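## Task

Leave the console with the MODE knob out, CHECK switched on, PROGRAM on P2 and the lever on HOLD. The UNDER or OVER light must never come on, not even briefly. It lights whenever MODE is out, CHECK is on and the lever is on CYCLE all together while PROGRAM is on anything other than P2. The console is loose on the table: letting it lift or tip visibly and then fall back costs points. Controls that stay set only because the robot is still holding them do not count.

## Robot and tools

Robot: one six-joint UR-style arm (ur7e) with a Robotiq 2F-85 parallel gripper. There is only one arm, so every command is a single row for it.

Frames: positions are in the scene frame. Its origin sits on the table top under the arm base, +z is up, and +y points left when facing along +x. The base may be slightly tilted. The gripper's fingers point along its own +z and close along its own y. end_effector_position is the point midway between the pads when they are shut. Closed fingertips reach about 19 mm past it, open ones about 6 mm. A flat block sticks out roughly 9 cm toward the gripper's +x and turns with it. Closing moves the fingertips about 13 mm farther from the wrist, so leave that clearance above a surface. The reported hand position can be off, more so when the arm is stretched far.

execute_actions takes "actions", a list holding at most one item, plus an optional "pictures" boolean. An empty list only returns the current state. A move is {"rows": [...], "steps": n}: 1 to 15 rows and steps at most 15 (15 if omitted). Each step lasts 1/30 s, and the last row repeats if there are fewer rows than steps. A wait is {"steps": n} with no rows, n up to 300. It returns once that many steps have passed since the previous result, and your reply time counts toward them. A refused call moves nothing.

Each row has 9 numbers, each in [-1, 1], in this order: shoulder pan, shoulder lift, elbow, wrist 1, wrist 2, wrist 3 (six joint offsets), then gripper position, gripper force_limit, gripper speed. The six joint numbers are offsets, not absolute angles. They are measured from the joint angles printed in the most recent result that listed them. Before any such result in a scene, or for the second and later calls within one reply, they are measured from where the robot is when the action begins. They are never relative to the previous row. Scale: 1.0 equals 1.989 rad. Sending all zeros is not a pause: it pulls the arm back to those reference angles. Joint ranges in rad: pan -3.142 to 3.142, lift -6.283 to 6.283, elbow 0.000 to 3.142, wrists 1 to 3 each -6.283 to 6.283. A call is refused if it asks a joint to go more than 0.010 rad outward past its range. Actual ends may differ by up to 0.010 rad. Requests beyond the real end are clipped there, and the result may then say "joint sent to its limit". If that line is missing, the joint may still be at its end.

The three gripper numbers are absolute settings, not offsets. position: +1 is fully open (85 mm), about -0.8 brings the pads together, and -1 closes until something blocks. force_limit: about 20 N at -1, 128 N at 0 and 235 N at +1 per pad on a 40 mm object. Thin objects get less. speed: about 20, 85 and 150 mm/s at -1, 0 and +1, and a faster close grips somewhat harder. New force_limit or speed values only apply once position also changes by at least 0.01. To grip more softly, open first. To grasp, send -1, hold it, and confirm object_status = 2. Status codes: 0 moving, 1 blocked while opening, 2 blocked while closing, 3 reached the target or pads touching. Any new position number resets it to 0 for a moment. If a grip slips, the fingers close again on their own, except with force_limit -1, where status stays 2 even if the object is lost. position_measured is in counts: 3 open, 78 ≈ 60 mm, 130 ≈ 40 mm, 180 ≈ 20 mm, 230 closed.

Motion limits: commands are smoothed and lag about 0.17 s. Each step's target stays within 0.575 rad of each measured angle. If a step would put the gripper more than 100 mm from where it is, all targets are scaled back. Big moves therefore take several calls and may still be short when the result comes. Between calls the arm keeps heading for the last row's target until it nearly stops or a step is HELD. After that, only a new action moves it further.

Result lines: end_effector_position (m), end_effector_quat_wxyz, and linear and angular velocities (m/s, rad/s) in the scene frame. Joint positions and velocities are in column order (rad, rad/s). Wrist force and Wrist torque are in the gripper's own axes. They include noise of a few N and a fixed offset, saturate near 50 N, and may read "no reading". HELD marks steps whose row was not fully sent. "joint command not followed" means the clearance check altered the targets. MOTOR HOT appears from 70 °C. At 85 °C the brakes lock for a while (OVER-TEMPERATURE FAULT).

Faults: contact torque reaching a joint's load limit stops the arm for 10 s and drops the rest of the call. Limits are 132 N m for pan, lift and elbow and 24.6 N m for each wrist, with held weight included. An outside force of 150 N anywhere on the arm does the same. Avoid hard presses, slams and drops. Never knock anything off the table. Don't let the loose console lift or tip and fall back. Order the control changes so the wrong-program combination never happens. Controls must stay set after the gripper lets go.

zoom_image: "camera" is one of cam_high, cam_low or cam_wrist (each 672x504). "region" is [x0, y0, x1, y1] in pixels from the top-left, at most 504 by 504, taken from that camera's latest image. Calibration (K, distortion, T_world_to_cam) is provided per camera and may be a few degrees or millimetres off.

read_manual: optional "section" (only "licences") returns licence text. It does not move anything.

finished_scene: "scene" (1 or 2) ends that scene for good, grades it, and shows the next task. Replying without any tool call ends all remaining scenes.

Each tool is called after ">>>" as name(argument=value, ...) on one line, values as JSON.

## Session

>>> execute_actions(actions=[])

Scene clock: 0.00 s of 5400.00 s.
end_effector_position=(+0.3459, +0.0958, +0.1718) position_measured=3 object_status=3 end_effector_quat_wxyz=(+0.065, +0.974, +0.133, +0.171) end_effector_velocity=(+0.000, +0.000, +0.000) end_effector_angular_velocity=(+0.001, -0.001, -0.001)
Joint positions: [ 0.598 -0.83   2.597 -3.69  -2.721  3.058]
Joint velocities: [ 0.    -0.    -0.    -0.    -0.     0.001]
Wrist force (N, on the end effector, along its own x y z axes, offset not removed): no reading
Wrist torque (N m, same axes, about the end effector's origin, offset not removed): no reading
camera_calibration (this result's frames):
cam_wrist: T_world_to_cam=[[0.248682, -0.959193, 0.134558, -0.0139357], [-0.961874, -0.26089, -0.0820683, 0.409676], [0.113824, -0.109019, -0.987501, 0.288949], [0, 0, 0, 1]] pos_world=[0.364633, 0.125014, 0.320834]

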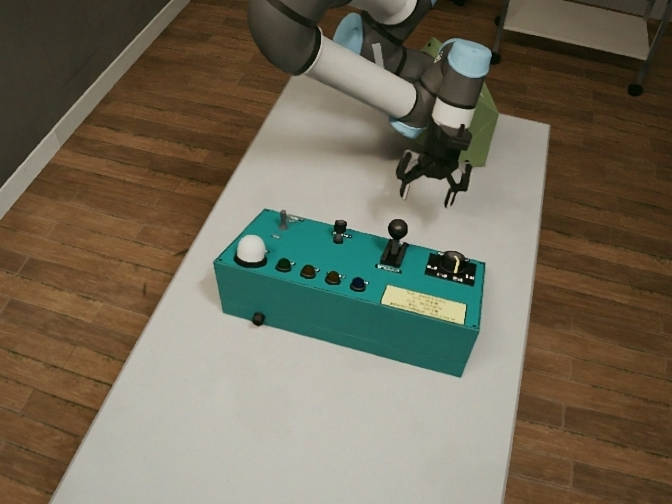

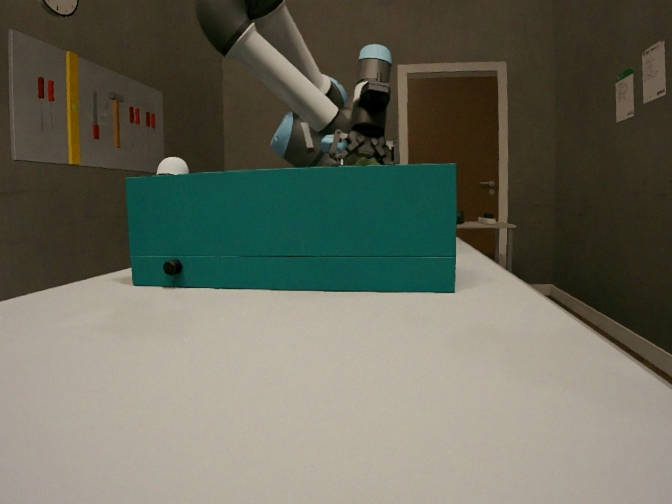

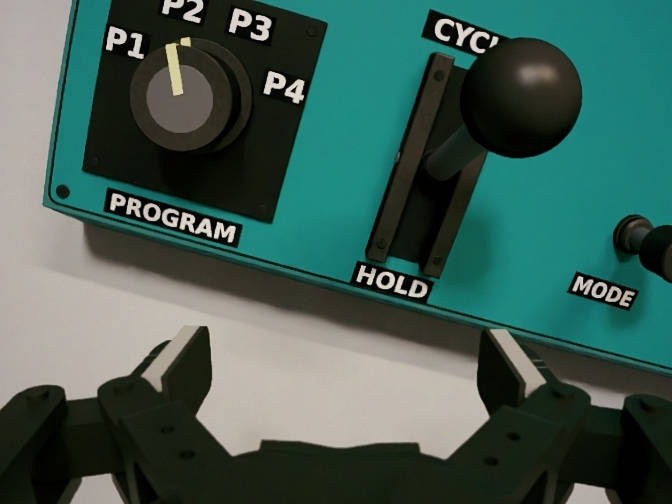

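>>> execute_actions(actions=[{"rows": [[-0.0367,-0.2489,-0.1579,0.4977,0.0809,-0.884,-1,0,1]], "steps": 15}], pictures=false)

>>> execute_actions(actions=[{"steps": 45}])

Scene clock: 20.90 s of 5400.00 s.
end_effector_position=(+0.4790, +0.0689, +0.2371) position_measured=165 object_status=0 end_effector_quat_wxyz=(+0.057, +0.809, +0.576, +0.103) end_effector_velocity=(-0.049, -0.032, -0.005) end_effector_angular_velocity=(-0.828, +0.395, +3.274)
Joint positions: [ 0.529 -1.291  2.303 -2.852 -2.569  2.148]
Joint velocities: [-0.035 -0.301 -0.171  1.299  0.08  -2.69 ]
Wrist force (N, on the end effector, along its own x y z axes, offset not removed): [-0.6 3.4 0.7]
Wrist torque (N m, same axes, about the end effector's origin, offset not removed): [0.45 0.01 0.06]
Steps of this call (steps 1 to 90: nothing new was sent; then 17.40 s passed at rest; steps 91 to 105: all 15 steps of this action). Readings (joint positions | what the end effector reports):
91: [0.597 -0.831 2.597 -3.690 -2.720 3.057] | position_measured=3 object_status=0
92: [0.592 -0.840 2.588 -3.681 -2.712 3.048] | position_measured=5 object_status=0
94: [0.579 -0.906 2.536 -3.612 -2.682 2.979] | position_measured=23 object_status=0
98: [0.554 -1.085 2.424 -3.374 -2.627 2.742] | position_measured=73 object_status=0
105: the state above

Scene clock: 22.40 s of 5400.00 s.
end_effector_position=(+0.4725, +0.0642, +0.2369) position_measured=232 object_status=3 end_effector_quat_wxyz=(+0.074, +0.467, +0.880, +0.050) end_effector_velocity=(-0.000, +0.000, -0.000) end_effector_angular_velocity=(-0.001, +0.001, +0.001)
Joint positions: [ 0.525 -1.325  2.283 -2.7   -2.56   1.3  ]
Joint velocities: [-0.     0.001  0.     0.    -0.    -0.   ]
Wrist force (N, on the end effector, along its own x y z axes, offset not removed): [1.9 -1.0 -0.2]
Wrist torque (N m, same axes, about the end effector's origin, offset not removed): [-0.13 -0.32 0.09]
Steps of this call (steps 1 to 45: the robot went on to your last target). Readings (joint positions | what the end effector reports):
1: [0.528 -1.299 2.298 -2.814 -2.567 2.056] | position_measured=178 object_status=0
2: [0.527 -1.306 2.294 -2.785 -2.565 1.964] | position_measured=192 object_status=0
4: [0.526 -1.314 2.290 -2.748 -2.563 1.781] | position_measured=218 object_status=0
8: [0.526 -1.322 2.285 -2.715 -2.561 1.471] | position_measured=232 object_status=0
45: the state above
The arm was judged still, so your last target was given up. Only a new action makes it travel on or press farther. Fingers that are still opening or closing keep moving.
camera_calibration (this result's frames):
cam_wrist: T_world_to_cam=[[0.82189, 0.557087, 0.118955, -0.449011], [0.49992, -0.805496, 0.318208, -0.221983], [0.273087, -0.202064, -0.940528, 0.254935], [0, 0, 0, 1]] pos_world=[0.410392, 0.122845, 0.363822]

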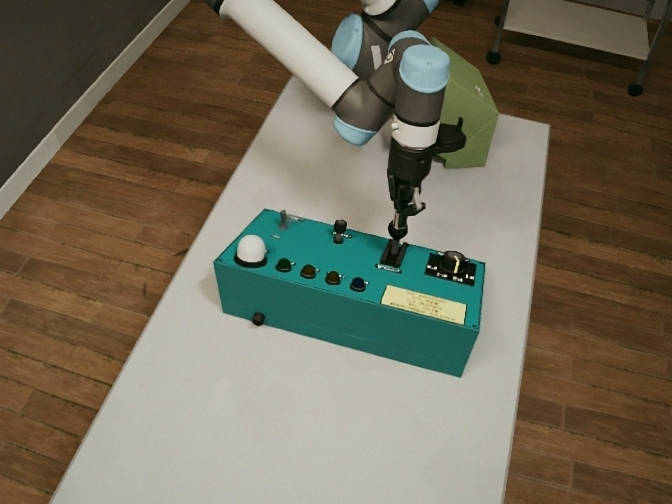

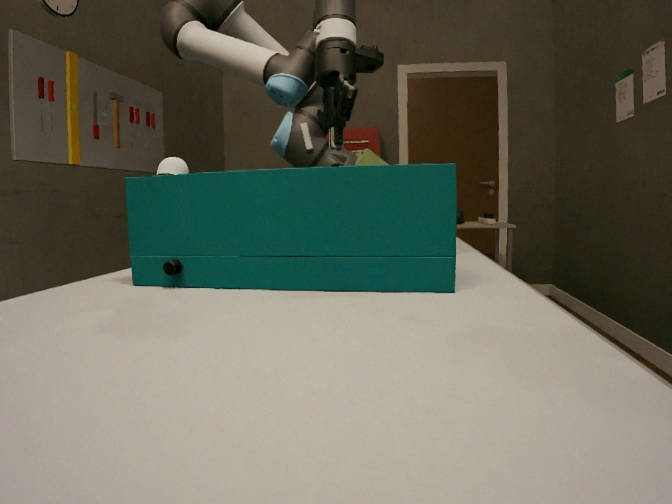

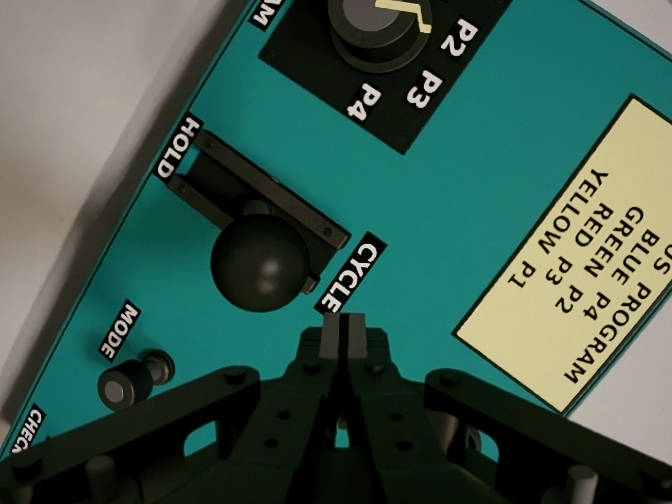

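>>> execute_actions(actions=[{"rows": [[-0.0575,0.0693,0.0195,-0.1629,0.0059,0,-1,0,1]], "steps": 15}], pictures=false)

>>> execute_actions(actions=[{"steps": 10}], pictures=false)

>>> execute_actions(actions=[{"rows": [[0.0102,-0.0038,0.0358,-0.0173,-0.0027,0,-1,0,1],[0.0102,-0.0038,0.0358,-0.0173,-0.0027,0,-1,0,1],[0.0102,-0.0038,0.0358,-0.0173,-0.0027,0,-1,0,1],[0.0102,-0.0038,0.0358,-0.0173,-0.0027,0,-1,0,1],[0.0204,-0.0075,0.0716,-0.0346,-0.0055,0,-1,0,1],[0.0204,-0.0075,0.0716,-0.0346,-0.0055,0,-1,0,1],[0.0204,-0.0075,0.0716,-0.0346,-0.0055,0,-1,0,1],[0.0204,-0.0075,0.0716,-0.0346,-0.0055,0,-1,0,1],[0.0306,-0.0113,0.1074,-0.0519,-0.0082,0,-1,0,1]], "steps": 15}])

Scene clock: 31.43 s of 5400.00 s.
end_effector_position=(+0.4777, +0.0654, +0.1762) position_measured=232 object_status=3 end_effector_quat_wxyz=(+0.071, +0.544, +0.835, +0.046) end_effector_velocity=(+0.004, -0.002, -0.010) end_effector_angular_velocity=(+0.007, -0.014, -0.058)
Joint positions: [ 0.413 -1.191  2.321 -3.014 -2.548  1.3  ]
Joint velocities: [-0.023  0.029  0.007 -0.093  0.002 -0.001]
Wrist force (N, on the end effector, along its own x y z axes, offset not removed): [-1.2 5.5 -0.3]
Wrist torque (N m, same axes, about the end effector's origin, offset not removed): [0.16 0.22 0.07]
Steps of this call (steps 1 to 90: nothing new was sent; then 5.53 s passed at rest; steps 91 to 105: all 15 steps of this action). Readings (joint positions | what the end effector reports):
91: [0.524 -1.325 2.284 -2.701 -2.559 1.300] | position_measured=232 object_status=3
92: [0.516 -1.316 2.289 -2.710 -2.557 1.300] | position_measured=232 object_status=3
94: [0.476 -1.269 2.302 -2.779 -2.554 1.300] | position_measured=232 object_status=3
98: [0.431 -1.213 2.316 -2.943 -2.550 1.300] | position_measured=232 object_status=3
105: the state above

Scene clock: 31.77 s of 5400.00 s.
end_effector_position=(+0.4782, +0.0652, +0.1751) position_measured=232 object_status=3 end_effector_quat_wxyz=(+0.072, +0.547, +0.833, +0.047) end_effector_velocity=(+0.000, -0.000, -0.001) end_effector_angular_velocity=(+0.000, -0.001, -0.003)
Joint positions: [ 0.411 -1.188  2.322 -3.024 -2.548  1.3  ]
Joint velocities: [-0.001  0.002  0.001 -0.005  0.    -0.   ]
Wrist force (N, on the end effector, along its own x y z axes, offset not removed): [-0.8 9.4 -18.7]
Wrist torque (N m, same axes, about the end effector's origin, offset not removed): [0.90 0.20 -0.03]
Steps of this call (steps 1 to 10: the robot went on to your last target). Readings (joint positions | what the end effector reports):
1: [0.413 -1.190 2.321 -3.016 -2.548 1.300] | position_measured=232 object_status=3
2: [0.412 -1.190 2.321 -3.018 -2.548 1.300] | position_measured=232 object_status=3
4: [0.412 -1.189 2.322 -3.021 -2.548 1.300] | position_measured=232 object_status=3
8: [0.411 -1.188 2.322 -3.023 -2.548 1.300] | position_measured=232 object_status=3
10: the state above

Scene clock: 32.27 s of 5400.00 s.
end_effector_position=(+0.3948, +0.0663, +0.1757) position_measured=232 object_status=3 end_effector_quat_wxyz=(+0.074, +0.507, +0.858, +0.044) end_effector_velocity=(-0.075, -0.006, +0.003) end_effector_angular_velocity=(-0.008, -0.013, +0.074)
Joint positions: [ 0.466 -1.208  2.513 -3.117 -2.563  1.3  ]
Joint velocities: [ 0.053 -0.022  0.181 -0.105 -0.011 -0.001]
Wrist force (N, on the end effector, along its own x y z axes, offset not removed): [-1.2 8.9 -2.1]
Wrist torque (N m, same axes, about the end effector's origin, offset not removed): [-0.31 -0.15 0.18]
Steps of this call (steps 1 to 15: all 15 steps of this action). Readings (joint positions | what the end effector reports):
1: [0.411 -1.188 2.323 -3.025 -2.548 1.300] | position_measured=232 object_status=3
2: [0.414 -1.189 2.330 -3.030 -2.549 1.300] | position_measured=232 object_status=3
4: [0.421 -1.192 2.356 -3.041 -2.551 1.300] | position_measured=232 object_status=3
8: [0.439 -1.198 2.415 -3.070 -2.555 1.300] | position_measured=232 object_status=3
15: the state above
camera_calibration (this result's frames):
cam_wrist: T_world_to_cam=[[0.870085, 0.479836, 0.112734, -0.391869], [0.426355, -0.847434, 0.31635, -0.129793], [0.247331, -0.227186, -0.94192, 0.23106], [0, 0, 0, 1]] pos_world=[0.339149, 0.130535, 0.302877]

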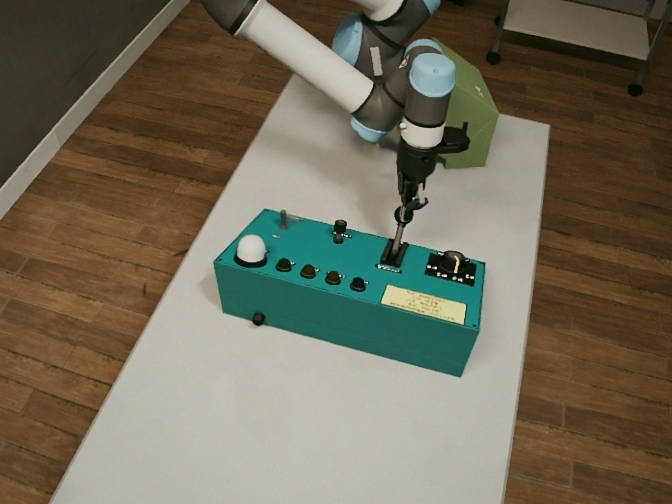

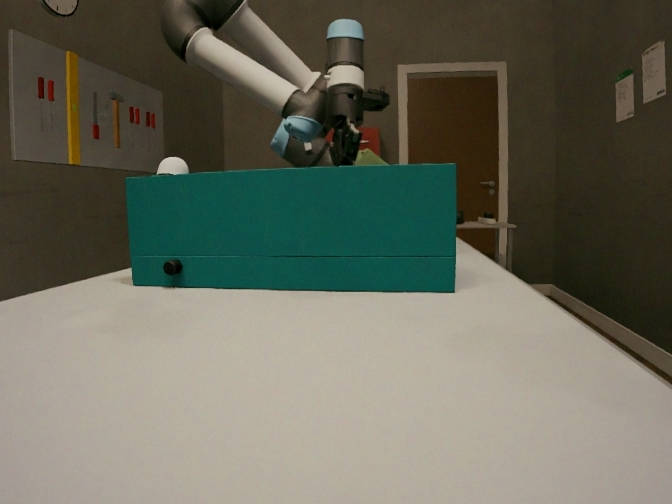

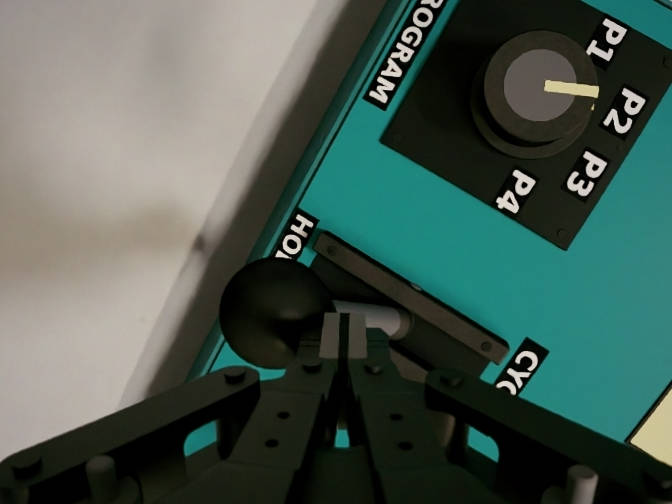

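>>> execute_actions(actions=[{"rows": [[0.048,-0.058,-0.015,0.136,-0.005,0,1,0,1]], "steps": 15}], pictures=false)

Scene clock: 42.77 s of 5400.00 s.
end_effector_position=(+0.3905, +0.0691, +0.2149) position_measured=70 object_status=0 end_effector_quat_wxyz=(+0.079, +0.440, +0.893, +0.045) end_effector_velocity=(-0.003, +0.000, +0.007) end_effector_angular_velocity=(-0.010, +0.006, +0.044)
Joint positions: [ 0.559 -1.321  2.484 -2.855 -2.573  1.3  ]
Joint velocities: [ 0.018 -0.023 -0.01   0.074 -0.001 -0.   ]
Wrist force (N, on the end effector, along its own x y z axes, offset not removed): [2.6 -0.5 1.8]
Wrist torque (N m, same axes, about the end effector's origin, offset not removed): [-0.28 -0.49 -0.05]
Steps of this call (steps 1 to 30: the robot went on to your last target; steps 31 to 90: nothing new was sent; then 7.00 s passed at rest; steps 91 to 105: all 15 steps of this action). Readings (joint positions | what the end effector reports):
91: [0.473 -1.211 2.535 -3.126 -2.564 1.300] | position_measured=232 object_status=0
92: [0.481 -1.220 2.529 -3.117 -2.566 1.300] | position_measured=231 object_status=0
94: [0.513 -1.259 2.510 -3.049 -2.569 1.300] | position_measured=213 object_status=0
98: [0.546 -1.303 2.492 -2.912 -2.571 1.300] | position_measured=162 object_status=0
105: the state above

>>> execute_actions(actions=[{"rows": [[-0.1795,-0.0820,0.0427,-0.1865,0.0593,0,1,0,1]], "steps": 15}], pictures=false)

>>> execute_actions(actions=[{"steps": 20}])

Scene clock: 48.27 s of 5400.00 s.
end_effector_position=(+0.4233, -0.0459, +0.1617) position_measured=3 object_status=3 end_effector_quat_wxyz=(+0.061, +0.662, +0.745, +0.058) end_effector_velocity=(+0.008, -0.049, -0.018) end_effector_angular_velocity=(-0.003, -0.010, -0.194)
Joint positions: [ 0.217 -1.479  2.567 -3.211 -2.458  1.3  ]
Joint velocities: [-0.127 -0.047  0.024 -0.135  0.033 -0.001]
Wrist force (N, on the end effector, along its own x y z axes, offset not removed): [-2.4 -0.6 4.8]
Wrist torque (N m, same axes, about the end effector's origin, offset not removed): [-0.27 0.46 0.05]
Steps of this call (steps 1 to 15: the robot went on to your last target; steps 16 to 90: nothing new was sent; then 2.00 s passed at rest; steps 91 to 105: all 15 steps of this action). Readings (joint positions | what the end effector reports):
91: [0.561 -1.324 2.484 -2.847 -2.572 1.300] | position_measured=3 object_status=3
92: [0.552 -1.333 2.491 -2.856 -2.564 1.300] | position_measured=3 object_status=3
94: [0.485 -1.375 2.515 -2.925 -2.532 1.300] | position_measured=3 object_status=3
98: [0.313 -1.443 2.549 -3.107 -2.484 1.300] | position_measured=3 object_status=3
105: the state above

Scene clock: 48.93 s of 5400.00 s.
end_effector_position=(+0.4241, -0.0516, +0.1597) position_measured=3 object_status=3 end_effector_quat_wxyz=(+0.062, +0.670, +0.737, +0.058) end_effector_velocity=(-0.000, -0.001, -0.000) end_effector_angular_velocity=(-0.000, +0.001, -0.002)
Joint positions: [ 0.203 -1.484  2.569 -3.226 -2.455  1.3  ]
Joint velocities: [-0.002 -0.001  0.    -0.    -0.     0.   ]
Wrist force (N, on the end effector, along its own x y z axes, offset not removed): [1.5 0.8 3.5]
Wrist torque (N m, same axes, about the end effector's origin, offset not removed): [0.07 -0.05 0.11]
Steps of this call (steps 1 to 20: the robot went on to your last target). Readings (joint positions | what the end effector reports):
1: [0.213 -1.480 2.567 -3.214 -2.457 1.300] | position_measured=3 object_status=3
2: [0.211 -1.481 2.568 -3.217 -2.457 1.300] | position_measured=3 object_status=3
4: [0.207 -1.482 2.569 -3.221 -2.456 1.300] | position_measured=3 object_status=3
8: [0.204 -1.483 2.569 -3.225 -2.455 1.300] | position_measured=3 object_status=3
20: the state above
camera_calibration (this result's frames):
cam_wrist: T_world_to_cam=[[0.987052, 0.0937288, 0.13017, -0.431288], [0.0588144, -0.966475, 0.249933, -0.0767812], [0.149232, -0.239041, -0.959473, 0.225844], [0, 0, 0, 1]] pos_world=[0.396516, 0.0202029, 0.292022]

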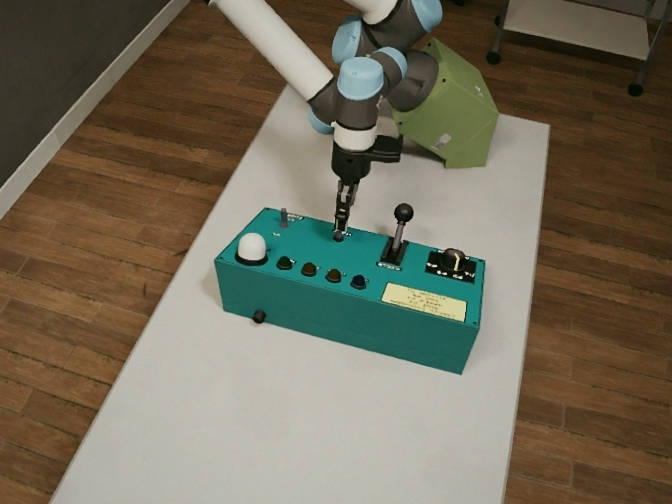

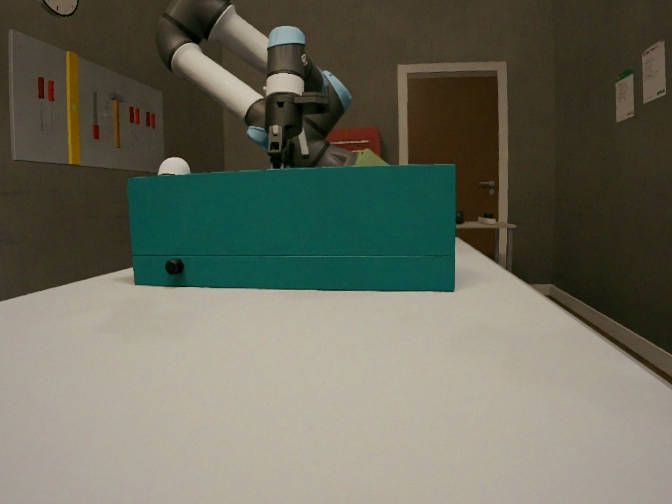

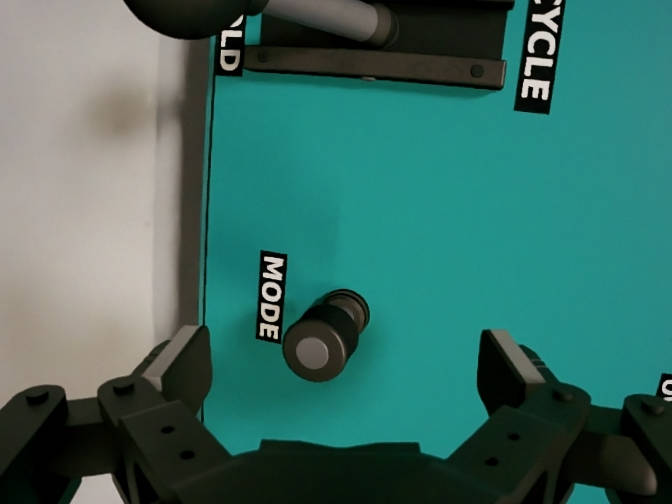

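>>> execute_actions(actions=[{"rows": [[-0.0373,0.0466,0.0181,-0.1019,0.0212,0,1,0,1]], "steps": 15}], pictures=false)

>>> execute_actions(actions=[{"steps": 10}])

Scene clock: 57.07 s of 5400.00 s.
end_effector_position=(+0.4167, -0.0513, +0.1317) position_measured=3 object_status=3 end_effector_quat_wxyz=(+0.060, +0.704, +0.705, +0.061) end_effector_velocity=(-0.000, -0.002, -0.005) end_effector_angular_velocity=(+0.001, -0.006, -0.025)
Joint positions: [ 0.13  -1.393  2.605 -3.423 -2.413  1.3  ]
Joint velocities: [-0.015  0.018  0.006 -0.047  0.008 -0.001]
Wrist force (N, on the end effector, along its own x y z axes, offset not removed): [0.6 0.8 1.5]
Wrist torque (N m, same axes, about the end effector's origin, offset not removed): [0.07 0.09 0.08]
Steps of this call (steps 1 to 15: the robot went on to your last target; steps 16 to 90: nothing new was sent; then 4.63 s passed at rest; steps 91 to 105: all 15 steps of this action). Readings (joint positions | what the end effector reports):
91: [0.202 -1.483 2.570 -3.227 -2.454 1.300] | position_measured=3 object_status=3
92: [0.194 -1.475 2.575 -3.236 -2.448 1.300] | position_measured=3 object_status=3
94: [0.167 -1.442 2.588 -3.296 -2.433 1.300] | position_measured=3 object_status=3
98: [0.141 -1.407 2.600 -3.387 -2.419 1.300] | position_measured=3 object_status=3
105: the state above

Scene clock: 57.40 s of 5400.00 s.
end_effector_position=(+0.4167, -0.0514, +0.1312) position_measured=3 object_status=3 end_effector_quat_wxyz=(+0.060, +0.705, +0.705, +0.061) end_effector_velocity=(-0.000, -0.000, -0.000) end_effector_angular_velocity=(+0.000, +0.000, -0.003)
Joint positions: [ 0.128 -1.391  2.605 -3.429 -2.412  1.3  ]
Joint velocities: [-0.001  0.001  0.001 -0.002  0.     0.001]
Wrist force (N, on the end effector, along its own x y z axes, offset not removed): [2.2 2.9 3.9]
Wrist torque (N m, same axes, about the end effector's origin, offset not removed): [0.54 -0.35 0.09]
Steps of this call (steps 1 to 10: the robot went on to your last target). Readings (joint positions | what the end effector reports):
1: [0.130 -1.393 2.605 -3.425 -2.413 1.300] | position_measured=3 object_status=3
2: [0.129 -1.392 2.605 -3.426 -2.413 1.300] | position_measured=3 object_status=3
4: [0.129 -1.392 2.605 -3.427 -2.413 1.300] | position_measured=3 object_status=3
8: [0.129 -1.391 2.605 -3.428 -2.413 1.300] | position_measured=3 object_status=3
10: the state above
camera_calibration (this result's frames):
cam_wrist: T_world_to_cam=[[0.991203, -0.00172413, 0.132339, -0.427151], [-0.0330347, -0.97149, 0.234768, -0.0290895], [0.128162, -0.237075, -0.963001, 0.208969], [0, 0, 0, 1]] pos_world=[0.39565, 0.0205446, 0.264595]

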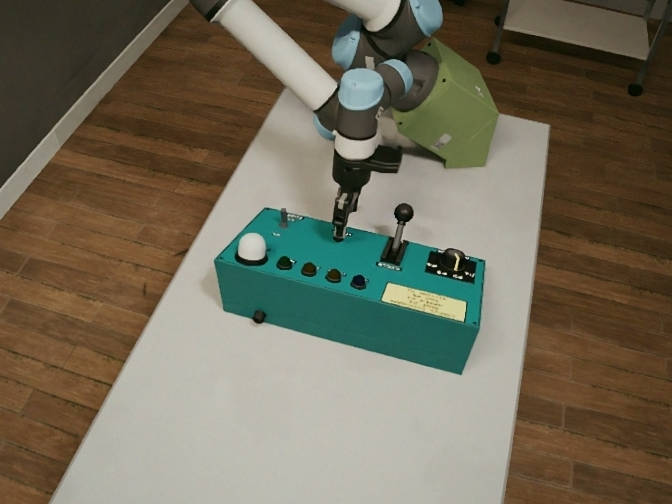

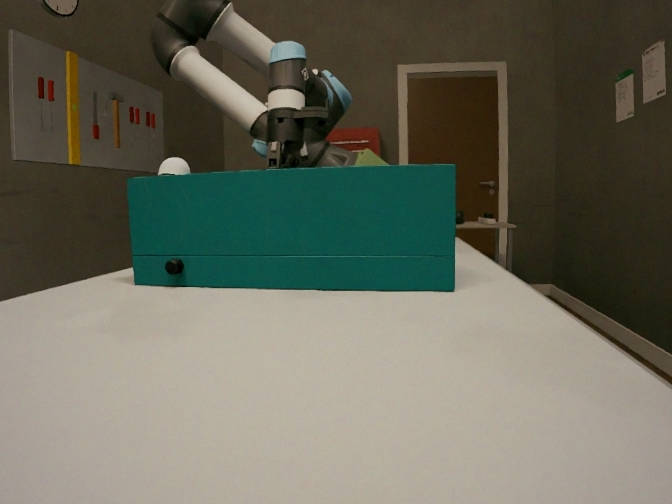

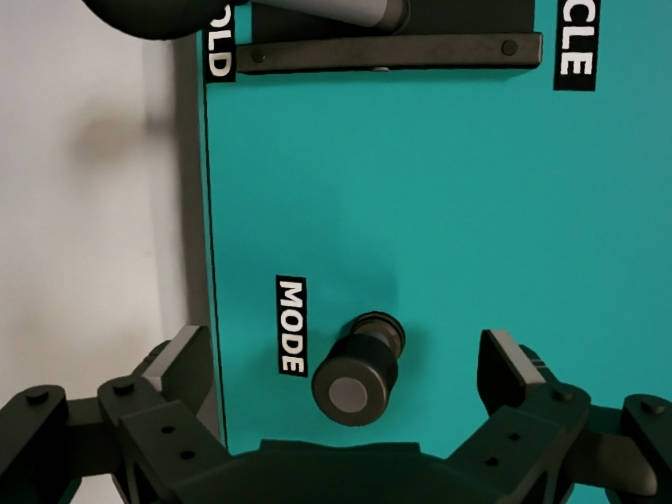

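Looks centred. Close.

>>> execute_actions(actions=[{"rows": [[0,0,0,0,0,0,-1,-0.4,-0.3]], "steps": 15}], pictures=false)

>>> execute_actions(actions=[{"steps": 20}], pictures=false)

Scene clock: 61.67 s of 5400.00 s.
end_effector_position=(+0.4166, -0.0514, +0.1312) position_measured=74 object_status=0 end_effector_quat_wxyz=(+0.060, +0.705, +0.705, +0.061) end_effector_velocity=(+0.000, +0.000, +0.000) end_effector_angular_velocity=(+0.001, -0.001, -0.001)
Joint positions: [ 0.128 -1.391  2.605 -3.429 -2.412  1.3  ]
Joint velocities: [ 0.001 -0.    -0.     0.     0.     0.001]
Wrist force (N, on the end effector, along its own x y z axes, offset not removed): [2.5 0.4 0.7]
Wrist torque (N m, same axes, about the end effector's origin, offset not removed): [0.18 -0.29 0.08]
Steps of this call (steps 1 to 15: the robot went on to your last target; steps 16 to 90: nothing new was sent; then 0.77 s passed at rest; steps 91 to 105: all 15 steps of this action). Readings (joint positions | what the end effector reports):
91: [0.128 -1.391 2.605 -3.429 -2.412 1.300] | position_measured=3 object_status=0
92: [0.128 -1.391 2.605 -3.429 -2.412 1.300] | position_measured=4 object_status=0
94: [0.128 -1.391 2.605 -3.429 -2.412 1.300] | position_measured=12 object_status=0
98: [0.128 -1.391 2.605 -3.429 -2.412 1.300] | position_measured=34 object_status=0
105: the state above

Scene clock: 62.33 s of 5400.00 s.
end_effector_position=(+0.4168, -0.0514, +0.1313) position_measured=169 object_status=0 end_effector_quat_wxyz=(+0.060, +0.705, +0.704, +0.061) end_effector_velocity=(-0.000, +0.000, +0.000) end_effector_angular_velocity=(-0.001, +0.000, +0.002)
Joint positions: [ 0.129 -1.392  2.605 -3.429 -2.412  1.3  ]
Joint velocities: [ 0.    -0.    -0.     0.002 -0.001 -0.001]
Wrist force (N, on the end effector, along its own x y z axes, offset not removed): [2.9 15.7 -28.9]
Wrist torque (N m, same axes, about the end effector's origin, offset not removed): [-1.30 -0.07 -0.12]
Steps of this call (steps 1 to 15: the robot went on to your last target; steps 16 to 20: nothing new was sent). Readings (joint positions | what the end effector reports):
1: [0.128 -1.391 2.605 -3.429 -2.412 1.300] | position_measured=80 object_status=0
2: [0.128 -1.391 2.605 -3.429 -2.412 1.300] | position_measured=86 object_status=0
4: [0.128 -1.391 2.605 -3.429 -2.412 1.300] | position_measured=97 object_status=0
8: [0.128 -1.391 2.605 -3.429 -2.412 1.300] | position_measured=120 object_status=0
20: the state above
The arm was judged still, so your last target was given up. Only a new action makes it travel on or press farther. Fingers that are still opening or closing keep moving.

Pull up 20 mm.

>>> execute_actions(actions=[{"rows": [[0.0064,-0.008,-0.0013,0.0158,-0.0035,0,-1,-0.4,-0.3],[0.0128,-0.016,-0.0027,0.0316,-0.0071,0,-1,-0.4,-0.3],[0.0192,-0.0240,-0.0040,0.0474,-0.0106,0,-1,-0.4,-0.3],[0.0256,-0.0320,-0.0054,0.0632,-0.0141,0,-1,-0.4,-0.3]], "steps": 15}], pictures=false)

>>> execute_actions(actions=[{"rows": [[0,0,0,0,0,0,1,0,1]], "steps": 15}])

Scene clock: 65.47 s of 5400.00 s.
end_effector_position=(+0.4167, -0.0504, +0.1495) position_measured=170 object_status=2 end_effector_quat_wxyz=(+0.060, +0.682, +0.727, +0.059) end_effector_velocity=(-0.000, +0.000, +0.005) end_effector_angular_velocity=(-0.002, +0.001, +0.019)
Joint positions: [ 0.178 -1.453  2.595 -3.307 -2.44   1.3  ]
Joint velocities: [ 0.014 -0.018 -0.003  0.037 -0.007  0.   ]
Wrist force (N, on the end effector, along its own x y z axes, offset not removed): [-1.0 -18.1 -2.0]
Wrist torque (N m, same axes, about the end effector's origin, offset not removed): [-0.28 -0.24 0.27]
Steps of this call (steps 1 to 79: nothing new was sent; steps 80 to 94: all 15 steps of this action). Readings (joint positions | what the end effector reports):
80: [0.129 -1.392 2.605 -3.428 -2.413 1.300] | position_measured=169 object_status=2
81: [0.131 -1.395 2.605 -3.423 -2.414 1.300] | position_measured=169 object_status=2
83: [0.142 -1.408 2.603 -3.396 -2.421 1.300] | position_measured=169 object_status=2
87: [0.167 -1.439 2.598 -3.335 -2.434 1.300] | position_measured=169 object_status=2
94: the state above

Scene clock: 65.97 s of 5400.00 s.
end_effector_position=(+0.4168, -0.0504, +0.1496) position_measured=13 object_status=0 end_effector_quat_wxyz=(+0.061, +0.682, +0.727, +0.059) end_effector_velocity=(-0.000, -0.000, -0.000) end_effector_angular_velocity=(-0.000, +0.001, -0.000)
Joint positions: [ 0.178 -1.453  2.595 -3.307 -2.44   1.3  ]
Joint velocities: [-0.001  0.001  0.    -0.     0.    -0.   ]
Wrist force (N, on the end effector, along its own x y z axes, offset not removed): [1.9 0.0 2.0]
Wrist torque (N m, same axes, about the end effector's origin, offset not removed): [-0.10 -0.20 0.13]
Steps of this call (steps 1 to 15: all 15 steps of this action). Readings (joint positions | what the end effector reports):
1: [0.178 -1.453 2.595 -3.306 -2.440 1.300] | position_measured=170 object_status=0
2: [0.178 -1.454 2.595 -3.306 -2.440 1.300] | position_measured=169 object_status=0
4: [0.178 -1.454 2.595 -3.306 -2.440 1.300] | position_measured=150 object_status=0
8: [0.178 -1.453 2.595 -3.307 -2.440 1.300] | position_measured=100 object_status=0
15: the state above
camera_calibration (this result's frames):
cam_wrist: T_world_to_cam=[[0.989478, 0.0616029, 0.130913, -0.425611], [0.0281686, -0.969537, 0.243322, -0.0590939], [0.141915, -0.237074, -0.96107, 0.220824], [0, 0, 0, 1]] pos_world=[0.391459, 0.0212768, 0.282325]

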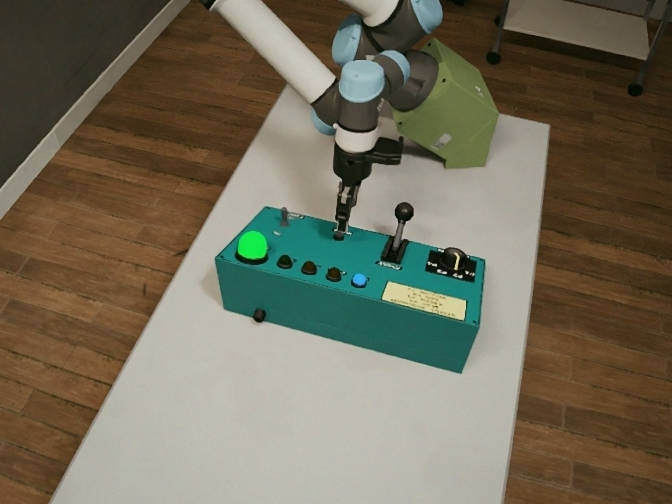

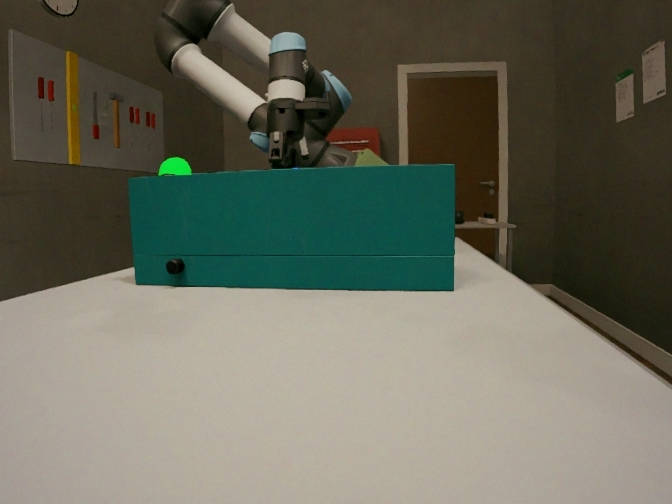

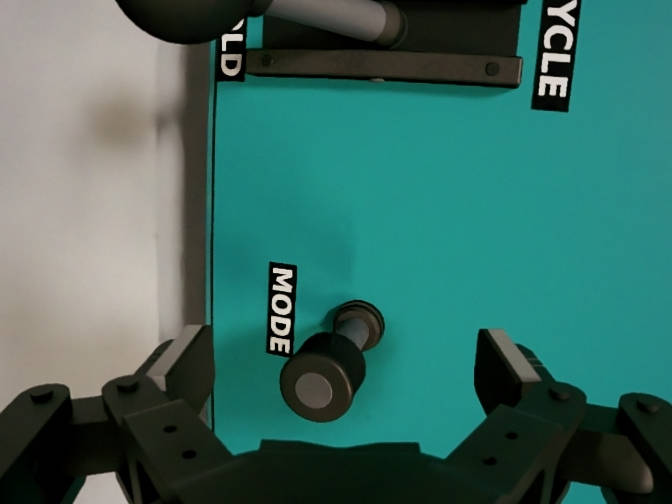

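>>> execute_actions(actions=[{"rows": [[-0.0072,-0.3786,-0.0141,0.3838,0.0023,0,-1,0,1]], "steps": 15}], pictures=false)

>>> execute_actions(actions=[{"steps": 30}])

Scene clock: 79.67 s of 5400.00 s.
end_effector_position=(+0.3794, -0.1714, +0.2431) position_measured=165 object_status=0 end_effector_quat_wxyz=(+0.062, +0.690, +0.719, +0.060) end_effector_velocity=(-0.078, -0.081, +0.066) end_effector_angular_velocity=(-0.000, +0.005, -0.003)
Joint positions: [ 0.164 -2.142  2.568 -2.61  -2.435  1.3  ]
Joint velocities: [-0.006 -0.554 -0.01   0.566  0.002  0.001]
Wrist force (N, on the end effector, along its own x y z axes, offset not removed): [0.7 1.9 -3.1]
Wrist torque (N m, same axes, about the end effector's origin, offset not removed): [0.11 -0.03 -0.06]
Steps of this call (steps 1 to 15: the robot went on to your last target; steps 16 to 90: nothing new was sent; then 10.20 s passed at rest; steps 91 to 105: all 15 steps of this action). Readings (joint positions | what the end effector reports):
91: [0.177 -1.454 2.595 -3.307 -2.439 1.300] | position_measured=3 object_status=0
92: [0.176 -1.463 2.592 -3.298 -2.439 1.300] | position_measured=5 object_status=0
94: [0.172 -1.531 2.584 -3.229 -2.438 1.300] | position_measured=23 object_status=0
98: [0.168 -1.797 2.575 -2.963 -2.436 1.300] | position_measured=73 object_status=0
105: the state above

Scene clock: 80.67 s of 5400.00 s.
end_effector_position=(+0.3700, -0.1804, +0.2504) position_measured=232 object_status=3 end_effector_quat_wxyz=(+0.062, +0.690, +0.719, +0.059) end_effector_velocity=(-0.000, +0.000, -0.000) end_effector_angular_velocity=(+0.000, +0.000, -0.001)
Joint positions: [ 0.164 -2.206  2.567 -2.544 -2.435  1.3  ]
Joint velocities: [ 0.     0.     0.    -0.     0.     0.001]
Wrist force (N, on the end effector, along its own x y z axes, offset not removed): [-0.3 -1.4 3.1]
Wrist torque (N m, same axes, about the end effector's origin, offset not removed): [-0.25 0.13 0.03]
Steps of this call (steps 1 to 30: the robot went on to your last target). Readings (joint positions | what the end effector reports):
1: [0.164 -2.158 2.568 -2.594 -2.435 1.300] | position_measured=179 object_status=0
2: [0.164 -2.170 2.567 -2.581 -2.435 1.300] | position_measured=192 object_status=0
4: [0.164 -2.186 2.567 -2.565 -2.435 1.300] | position_measured=218 object_status=0
8: [0.164 -2.200 2.567 -2.551 -2.435 1.300] | position_measured=232 object_status=0
30: the state above
The arm was judged still, so your last target was given up. Only a new action makes it travel on or press farther. Fingers that are still opening or closing keep moving.
camera_calibration (this result's frames):
cam_wrist: T_world_to_cam=[[0.990362, 0.0403697, 0.132487, -0.389032], [0.0069316, -0.969826, 0.243699, -0.200673], [0.138327, -0.240432, -0.960759, 0.294213], [0, 0, 0, 1]] pos_world=[0.345976, -0.108174, 0.383113]

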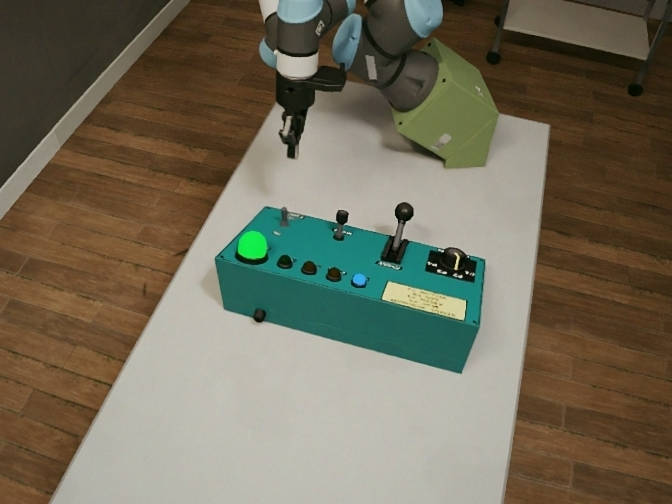

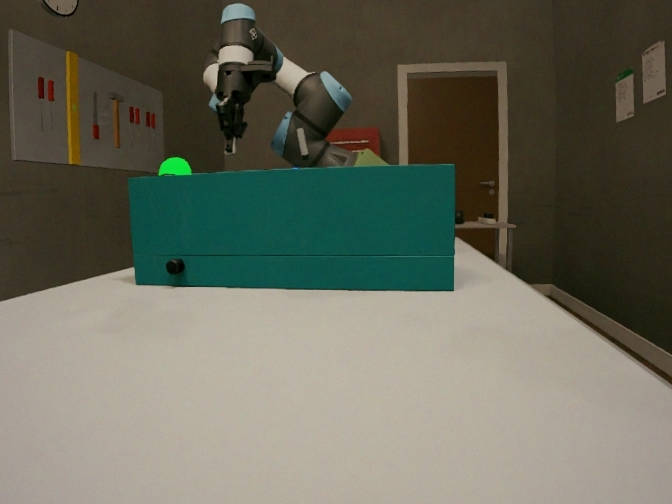

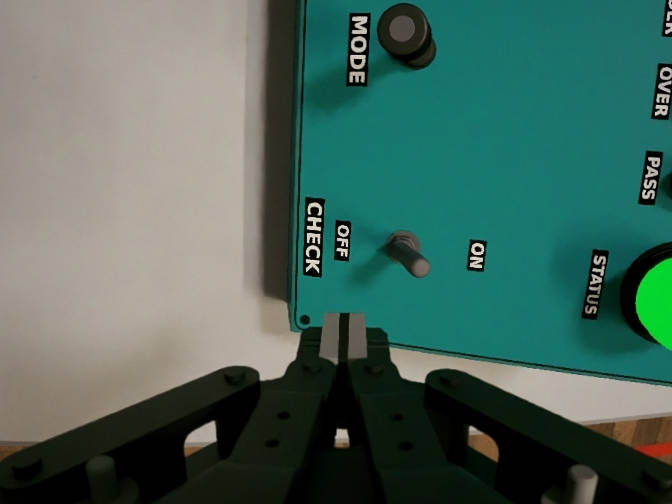

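>>> finished_scene(scene=2)

The scene is finished: the task was done.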